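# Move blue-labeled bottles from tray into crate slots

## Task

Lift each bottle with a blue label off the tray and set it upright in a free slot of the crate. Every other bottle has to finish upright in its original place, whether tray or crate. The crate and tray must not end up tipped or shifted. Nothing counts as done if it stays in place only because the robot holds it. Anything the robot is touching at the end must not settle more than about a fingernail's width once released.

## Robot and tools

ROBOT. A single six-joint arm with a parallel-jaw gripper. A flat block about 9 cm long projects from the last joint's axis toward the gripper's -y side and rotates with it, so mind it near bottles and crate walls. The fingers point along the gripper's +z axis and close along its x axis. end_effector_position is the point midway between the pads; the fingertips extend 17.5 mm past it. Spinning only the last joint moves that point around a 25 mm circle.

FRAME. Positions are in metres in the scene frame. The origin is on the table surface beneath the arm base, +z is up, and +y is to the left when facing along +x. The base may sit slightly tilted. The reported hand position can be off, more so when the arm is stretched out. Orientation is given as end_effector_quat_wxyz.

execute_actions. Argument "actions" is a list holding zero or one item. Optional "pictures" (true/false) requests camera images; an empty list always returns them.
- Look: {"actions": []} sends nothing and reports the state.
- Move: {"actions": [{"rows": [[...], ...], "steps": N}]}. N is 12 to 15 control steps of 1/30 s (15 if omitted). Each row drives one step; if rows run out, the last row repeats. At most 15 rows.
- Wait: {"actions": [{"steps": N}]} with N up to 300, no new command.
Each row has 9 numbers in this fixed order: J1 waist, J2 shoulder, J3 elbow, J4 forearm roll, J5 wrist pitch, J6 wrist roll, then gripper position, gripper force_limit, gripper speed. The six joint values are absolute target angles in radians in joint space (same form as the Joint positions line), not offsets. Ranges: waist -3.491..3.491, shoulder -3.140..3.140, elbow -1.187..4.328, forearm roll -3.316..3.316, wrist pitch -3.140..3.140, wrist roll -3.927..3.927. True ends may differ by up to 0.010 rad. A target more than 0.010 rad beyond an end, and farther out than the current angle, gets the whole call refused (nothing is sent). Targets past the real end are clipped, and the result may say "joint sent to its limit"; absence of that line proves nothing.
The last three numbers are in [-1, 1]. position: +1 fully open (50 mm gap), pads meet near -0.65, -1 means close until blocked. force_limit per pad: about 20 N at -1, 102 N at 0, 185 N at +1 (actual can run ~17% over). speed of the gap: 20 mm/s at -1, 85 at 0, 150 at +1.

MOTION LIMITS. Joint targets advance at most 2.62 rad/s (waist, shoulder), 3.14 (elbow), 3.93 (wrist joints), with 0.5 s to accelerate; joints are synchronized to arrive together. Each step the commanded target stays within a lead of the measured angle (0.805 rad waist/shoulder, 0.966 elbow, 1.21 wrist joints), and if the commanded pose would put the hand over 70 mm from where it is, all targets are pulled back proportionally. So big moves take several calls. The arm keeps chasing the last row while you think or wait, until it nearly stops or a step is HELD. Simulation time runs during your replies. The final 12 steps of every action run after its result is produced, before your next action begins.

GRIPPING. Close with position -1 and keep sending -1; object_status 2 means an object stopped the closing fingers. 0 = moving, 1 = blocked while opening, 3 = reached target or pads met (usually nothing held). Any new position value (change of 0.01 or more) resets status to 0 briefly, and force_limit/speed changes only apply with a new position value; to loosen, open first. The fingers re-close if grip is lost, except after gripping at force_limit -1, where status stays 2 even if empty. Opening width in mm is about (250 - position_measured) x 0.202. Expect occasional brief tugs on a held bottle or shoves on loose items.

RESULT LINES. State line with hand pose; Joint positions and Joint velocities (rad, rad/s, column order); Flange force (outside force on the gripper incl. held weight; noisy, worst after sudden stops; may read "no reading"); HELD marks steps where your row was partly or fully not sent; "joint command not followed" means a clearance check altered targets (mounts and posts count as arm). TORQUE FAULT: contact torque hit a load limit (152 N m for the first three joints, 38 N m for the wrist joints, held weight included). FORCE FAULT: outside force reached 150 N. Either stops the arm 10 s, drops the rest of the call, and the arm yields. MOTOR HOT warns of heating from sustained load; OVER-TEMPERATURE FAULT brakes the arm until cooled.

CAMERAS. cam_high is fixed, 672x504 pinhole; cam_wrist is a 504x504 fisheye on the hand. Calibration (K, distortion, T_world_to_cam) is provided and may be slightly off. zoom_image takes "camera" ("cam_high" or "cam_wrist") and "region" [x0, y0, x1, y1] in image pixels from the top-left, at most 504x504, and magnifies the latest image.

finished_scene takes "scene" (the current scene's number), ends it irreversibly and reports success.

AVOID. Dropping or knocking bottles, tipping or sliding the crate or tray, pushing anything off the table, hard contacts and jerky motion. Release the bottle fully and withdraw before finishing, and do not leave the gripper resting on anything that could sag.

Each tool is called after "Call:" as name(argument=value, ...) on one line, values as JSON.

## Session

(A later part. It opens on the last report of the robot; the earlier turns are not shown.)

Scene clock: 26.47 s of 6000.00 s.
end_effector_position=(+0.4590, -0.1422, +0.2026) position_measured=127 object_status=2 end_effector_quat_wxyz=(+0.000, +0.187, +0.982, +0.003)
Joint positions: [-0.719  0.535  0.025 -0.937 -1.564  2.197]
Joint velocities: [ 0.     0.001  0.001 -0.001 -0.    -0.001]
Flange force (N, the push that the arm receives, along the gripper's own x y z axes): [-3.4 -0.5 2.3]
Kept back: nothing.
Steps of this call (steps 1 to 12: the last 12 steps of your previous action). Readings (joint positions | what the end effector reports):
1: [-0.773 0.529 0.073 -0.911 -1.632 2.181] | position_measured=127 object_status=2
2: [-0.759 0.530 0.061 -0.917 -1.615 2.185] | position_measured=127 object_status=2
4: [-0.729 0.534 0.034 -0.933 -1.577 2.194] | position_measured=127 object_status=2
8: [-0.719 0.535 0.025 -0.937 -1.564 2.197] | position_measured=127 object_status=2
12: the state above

Call:
execute_actions(actions=[{"rows":[[-0.661,0.539,-0.031,-0.9676,-1.488,2.215,-1,-0.4,0]],"steps":14}])

Call:
execute_actions(actions=[{"steps":12}])

Scene clock: 26.87 s of 6000.00 s.
end_effector_position=(+0.4589, -0.1423, +0.2013) position_measured=127 object_status=2 end_effector_quat_wxyz=(+0.001, +0.187, +0.982, +0.002)
Joint positions: [-0.717  0.535  0.023 -0.938 -1.561  2.198]
Joint velocities: [ 0.116 -0.001 -0.125 -0.055  0.183  0.042]
Flange force (N, the push that the arm receives, along the gripper's own x y z axes): [0.4 -0.4 -18.0]
Steps of this call (steps 1 to 10: the robot went on to your last target; steps 11 to 12: the first 2 steps of this action). Readings (joint positions | what the end effector reports):
11: [-0.719 0.535 0.025 -0.938 -1.564 2.197] | position_measured=127 object_status=2
12: the state above

Scene clock: 27.27 s of 6000.00 s.
end_effector_position=(+0.4561, -0.1407, +0.1605) position_measured=127 object_status=2 end_effector_quat_wxyz=(+0.000, +0.188, +0.982, +0.002)
Joint positions: [-0.661  0.539 -0.031 -0.968 -1.488  2.215]
Joint velocities: [-0.    -0.003 -0.001 -0.    -0.001 -0.001]
Flange force (N, the push that the arm receives, along the gripper's own x y z axes): [-7.6 1.8 1.3]
Kept back: nothing.
Steps of this call (steps 1 to 12: the last 12 steps of your previous action). Readings (joint positions | what the end effector reports):
1: [-0.710 0.535 0.016 -0.942 -1.551 2.200] | position_measured=127 object_status=2
2: [-0.697 0.536 0.003 -0.949 -1.534 2.204] | position_measured=127 object_status=2
4: [-0.668 0.539 -0.024 -0.964 -1.498 2.213] | position_measured=127 object_status=2
8: [-0.661 0.539 -0.031 -0.968 -1.488 2.215] | position_measured=127 object_status=2
12: the state above

Call:
execute_actions(actions=[{"rows":[[-0.650,0.546,-0.030,-0.9725,-1.477,2.218,-1,-0.4,0]],"steps":13}])

Call:
execute_actions(actions=[{"steps":12}])

Scene clock: 27.93 s of 6000.00 s.
end_effector_position=(+0.4561, -0.1407, +0.1605) position_measured=127 object_status=2 end_effector_quat_wxyz=(+0.000, +0.188, +0.982, +0.002)
Joint positions: [-0.661  0.539 -0.031 -0.968 -1.488  2.215]
Joint velocities: [ 0.006 -0.003  0.001 -0.001  0.006  0.003]
Flange force (N, the push that the arm receives, along the gripper's own x y z axes): [-6.5 0.5 1.8]
Steps of this call (steps 1 to 19: the robot went on to your last target; step 20: the first step of this action). Readings (joint positions | what the end effector reports):
20: the state above

Scene clock: 28.33 s of 6000.00 s.
end_effector_position=(+0.4584, -0.1420, +0.1537) position_measured=127 object_status=2 end_effector_quat_wxyz=(-0.000, +0.186, +0.982, +0.002)
Joint positions: [-0.65   0.546 -0.03  -0.972 -1.477  2.218]
Joint velocities: [-0.     0.     0.    -0.001  0.    -0.   ]
Flange force (N, the push that the arm receives, along the gripper's own x y z axes): [0.8 3.8 3.2]
Kept back: nothing.
Steps of this call (steps 1 to 12: the last 12 steps of your previous action). Readings (joint positions | what the end effector reports):
1: [-0.659 0.540 -0.031 -0.968 -1.486 2.216] | position_measured=127 object_status=2
2: [-0.653 0.544 -0.031 -0.971 -1.480 2.217] | position_measured=127 object_status=2
4: [-0.650 0.546 -0.030 -0.972 -1.477 2.218] | position_measured=127 object_status=2
8: [-0.650 0.546 -0.030 -0.972 -1.477 2.218] | position_measured=127 object_status=2
12: the state above

Call:
execute_actions(actions=[{"rows":[[-0.6455,0.5465,-0.0337,-0.9746,-1.4716,2.219,-1,-0.4,0]],"steps":12}])

Call:
execute_actions(actions=[{"steps":14}])

Scene clock: 28.67 s of 6000.00 s.
end_effector_position=(+0.4584, -0.1420, +0.1537) position_measured=127 object_status=2 end_effector_quat_wxyz=(-0.000, +0.186, +0.982, +0.002)
Joint positions: [-0.65   0.546 -0.03  -0.973 -1.477  2.218]
Joint velocities: [-0.     0.001  0.    -0.     0.     0.   ]
Flange force (N, the push that the arm receives, along the gripper's own x y z axes): [-1.4 -0.9 2.4]
Kept back: the last 12 steps of this action.
Steps of this call (steps 1 to 10: the robot went on to your last target). Readings (joint positions | what the end effector reports):
1: [-0.650 0.546 -0.030 -0.972 -1.477 2.218] | position_measured=127 object_status=2
2: [-0.650 0.546 -0.030 -0.972 -1.477 2.218] | position_measured=127 object_status=2
4: [-0.650 0.546 -0.030 -0.973 -1.477 2.218] | position_measured=127 object_status=2
8: [-0.650 0.546 -0.030 -0.973 -1.477 2.218] | position_measured=127 object_status=2
10: the state above

Scene clock: 29.13 s of 6000.00 s.
end_effector_position=(+0.4581, -0.1419, +0.1508) position_measured=127 object_status=2 end_effector_quat_wxyz=(-0.000, +0.186, +0.982, +0.002)
Joint positions: [-0.646  0.546 -0.034 -0.974 -1.472  2.219]
Joint velocities: [ 0.001 -0.001 -0.001  0.001 -0.001 -0.001]
Flange force (N, the push that the arm receives, along the gripper's own x y z axes): [-0.2 10.1 -72.2]
Kept back: nothing.
Steps of this call (steps 1 to 12: the last 12 steps of your previous action; steps 13 to 14: the robot went on to your last target). Readings (joint positions | what the end effector reports):
1: [-0.650 0.546 -0.030 -0.973 -1.477 2.218] | position_measured=127 object_status=2
2: [-0.649 0.546 -0.031 -0.973 -1.475 2.218] | position_measured=127 object_status=2
4: [-0.646 0.546 -0.033 -0.974 -1.472 2.219] | position_measured=127 object_status=2
8: [-0.646 0.546 -0.033 -0.974 -1.472 2.219] | position_measured=127 object_status=2
14: the state above

Landed. Release with a slight lift.

Call:
execute_actions(actions=[{"rows":[[-0.648,0.5463,-0.032,-0.9735,-1.4745,2.2185,0.5,-0.4,0]],"steps":14}])

Call:
execute_actions(actions=[{"rows":[[-0.782,0.528,0.082,-0.906,-1.645,2.178,0.5,-0.4,0]],"steps":15}])

Call:
execute_actions(actions=[{"rows":[[-0.8969,0.5553,0.2485,-0.8697,-1.816,2.14,0.5,-0.4,0]],"steps":15}])

Call:
execute_actions(actions=[{"steps":15}], pictures=true)

Call:
zoom_image(camera="cam_wrist", region=[150, 140, 450, 320])

Call:
zoom_image(camera="cam_high", region=[290, 200, 530, 450])

Scene clock: 29.90 s of 6000.00 s.
end_effector_position=(+0.4581, -0.1417, +0.1505) position_measured=109 object_status=0 end_effector_quat_wxyz=(-0.000, +0.187, +0.982, +0.002)
Joint positions: [-0.646  0.547 -0.034 -0.975 -1.472  2.219]
Joint velocities: [-0.012  0.016  0.011  0.001 -0.051  0.   ]
Flange force (N, the push that the arm receives, along the gripper's own x y z axes): [-5.3 2.1 5.9]
Steps of this call (steps 1 to 15: the robot went on to your last target; steps 16 to 21: nothing new was sent; steps 22 to 23: the first 2 steps of this action). Readings (joint positions | what the end effector reports):
22: [-0.646 0.546 -0.034 -0.975 -1.472 2.219] | position_measured=123 object_status=0
23: the state above

Scene clock: 30.40 s of 6000.00 s.
end_effector_position=(+0.4586, -0.1420, +0.1590) position_measured=78 object_status=3 end_effector_quat_wxyz=(-0.000, +0.186, +0.982, +0.002)
Joint positions: [-0.658  0.545 -0.024 -0.969 -1.487  2.215]
Joint velocities: [-0.304 -0.043  0.26   0.155 -0.384 -0.092]
Flange force (N, the push that the arm receives, along the gripper's own x y z axes): [0.0 1.9 29.3]
Steps of this call (steps 1 to 12: the last 12 steps of your previous action; steps 13 to 15: the first 3 steps of this action). Readings (joint positions | what the end effector reports):
13: [-0.648 0.546 -0.032 -0.973 -1.475 2.218] | position_measured=78 object_status=3
14: [-0.650 0.546 -0.030 -0.973 -1.478 2.218] | position_measured=78 object_status=3
15: the state above

Scene clock: 30.90 s of 6000.00 s.
end_effector_position=(+0.4576, -0.1420, +0.2554) position_measured=78 object_status=3 end_effector_quat_wxyz=(-0.000, +0.188, +0.982, +0.001)
Joint positions: [-0.79   0.53   0.094 -0.904 -1.657  2.175]
Joint velocities: [-0.253  0.06   0.366  0.081 -0.372 -0.082]
Flange force (N, the push that the arm receives, along the gripper's own x y z axes): [1.2 4.6 24.4]
Steps of this call (steps 1 to 12: the last 12 steps of your previous action; steps 13 to 15: the first 3 steps of this action). Readings (joint positions | what the end effector reports):
13: [-0.782 0.528 0.082 -0.906 -1.645 2.178] | position_measured=78 object_status=3
14: [-0.784 0.528 0.085 -0.906 -1.648 2.177] | position_measured=78 object_status=3
15: the state above

Scene clock: 31.40 s of 6000.00 s.
end_effector_position=(+0.4582, -0.1432, +0.3408) position_measured=78 object_status=3 end_effector_quat_wxyz=(-0.000, +0.187, +0.982, +0.001)
Joint positions: [-0.897  0.555  0.248 -0.87  -1.816  2.14 ]
Joint velocities: [-0.    -0.001 -0.     0.     0.     0.002]
Flange force (N, the push that the arm receives, along the gripper's own x y z axes): [-1.2 0.8 -4.5]
Kept back: nothing.
Steps of this call (steps 1 to 12: the last 12 steps of your previous action; steps 13 to 15: the robot went on to your last target). Readings (joint positions | what the end effector reports):
1: [-0.801 0.533 0.110 -0.900 -1.674 2.172] | position_measured=78 object_status=3
2: [-0.817 0.536 0.133 -0.895 -1.697 2.166] | position_measured=78 object_status=3
4: [-0.857 0.546 0.191 -0.882 -1.756 2.153] | position_measured=78 object_status=3
8: [-0.897 0.555 0.248 -0.870 -1.815 2.140] | position_measured=78 object_status=3
15: the state above
camera_calibration (this result's frames):
cam_wrist: T_world_to_cam=[[-0.939605, 0.342254, -0.00228755, 0.477161], [0.327096, 0.89992, 0.288361, -0.118175], [0.100751, 0.270197, -0.957519, 0.471705], [0, 0, 0, 1]] pos_world=[0.439473, -0.184416, 0.486836]

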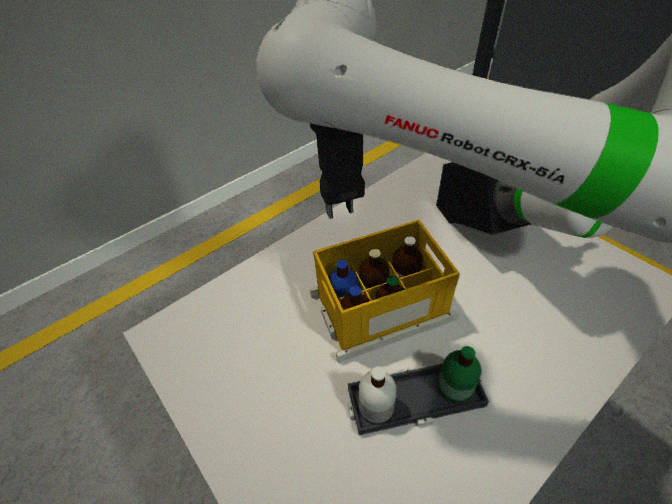

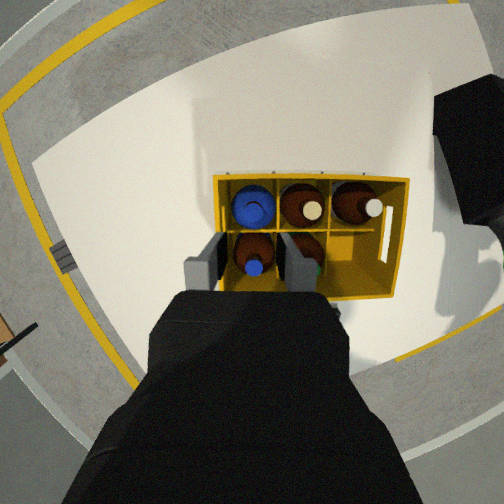

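Region (150, 140, 450, 320) of cam_wrist's 504x504 image, scaled by 1.680, with more detail than that image has; it fills the top 302 rows of this view, and the rest is white.

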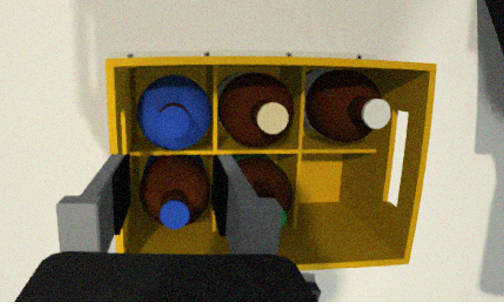

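Region (290, 200, 530, 450) of cam_high's 672x504 image, scaled by 2.016, with more detail than that image has; it fills the left 484 columns of this view, and the rest is white.

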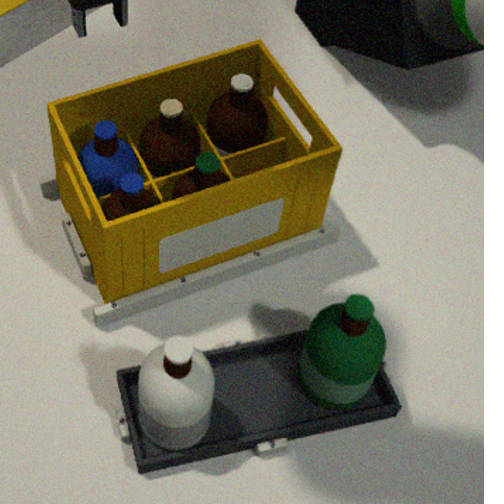

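Call:
finished_scene(scene=2)

The scene is finished: the task was done.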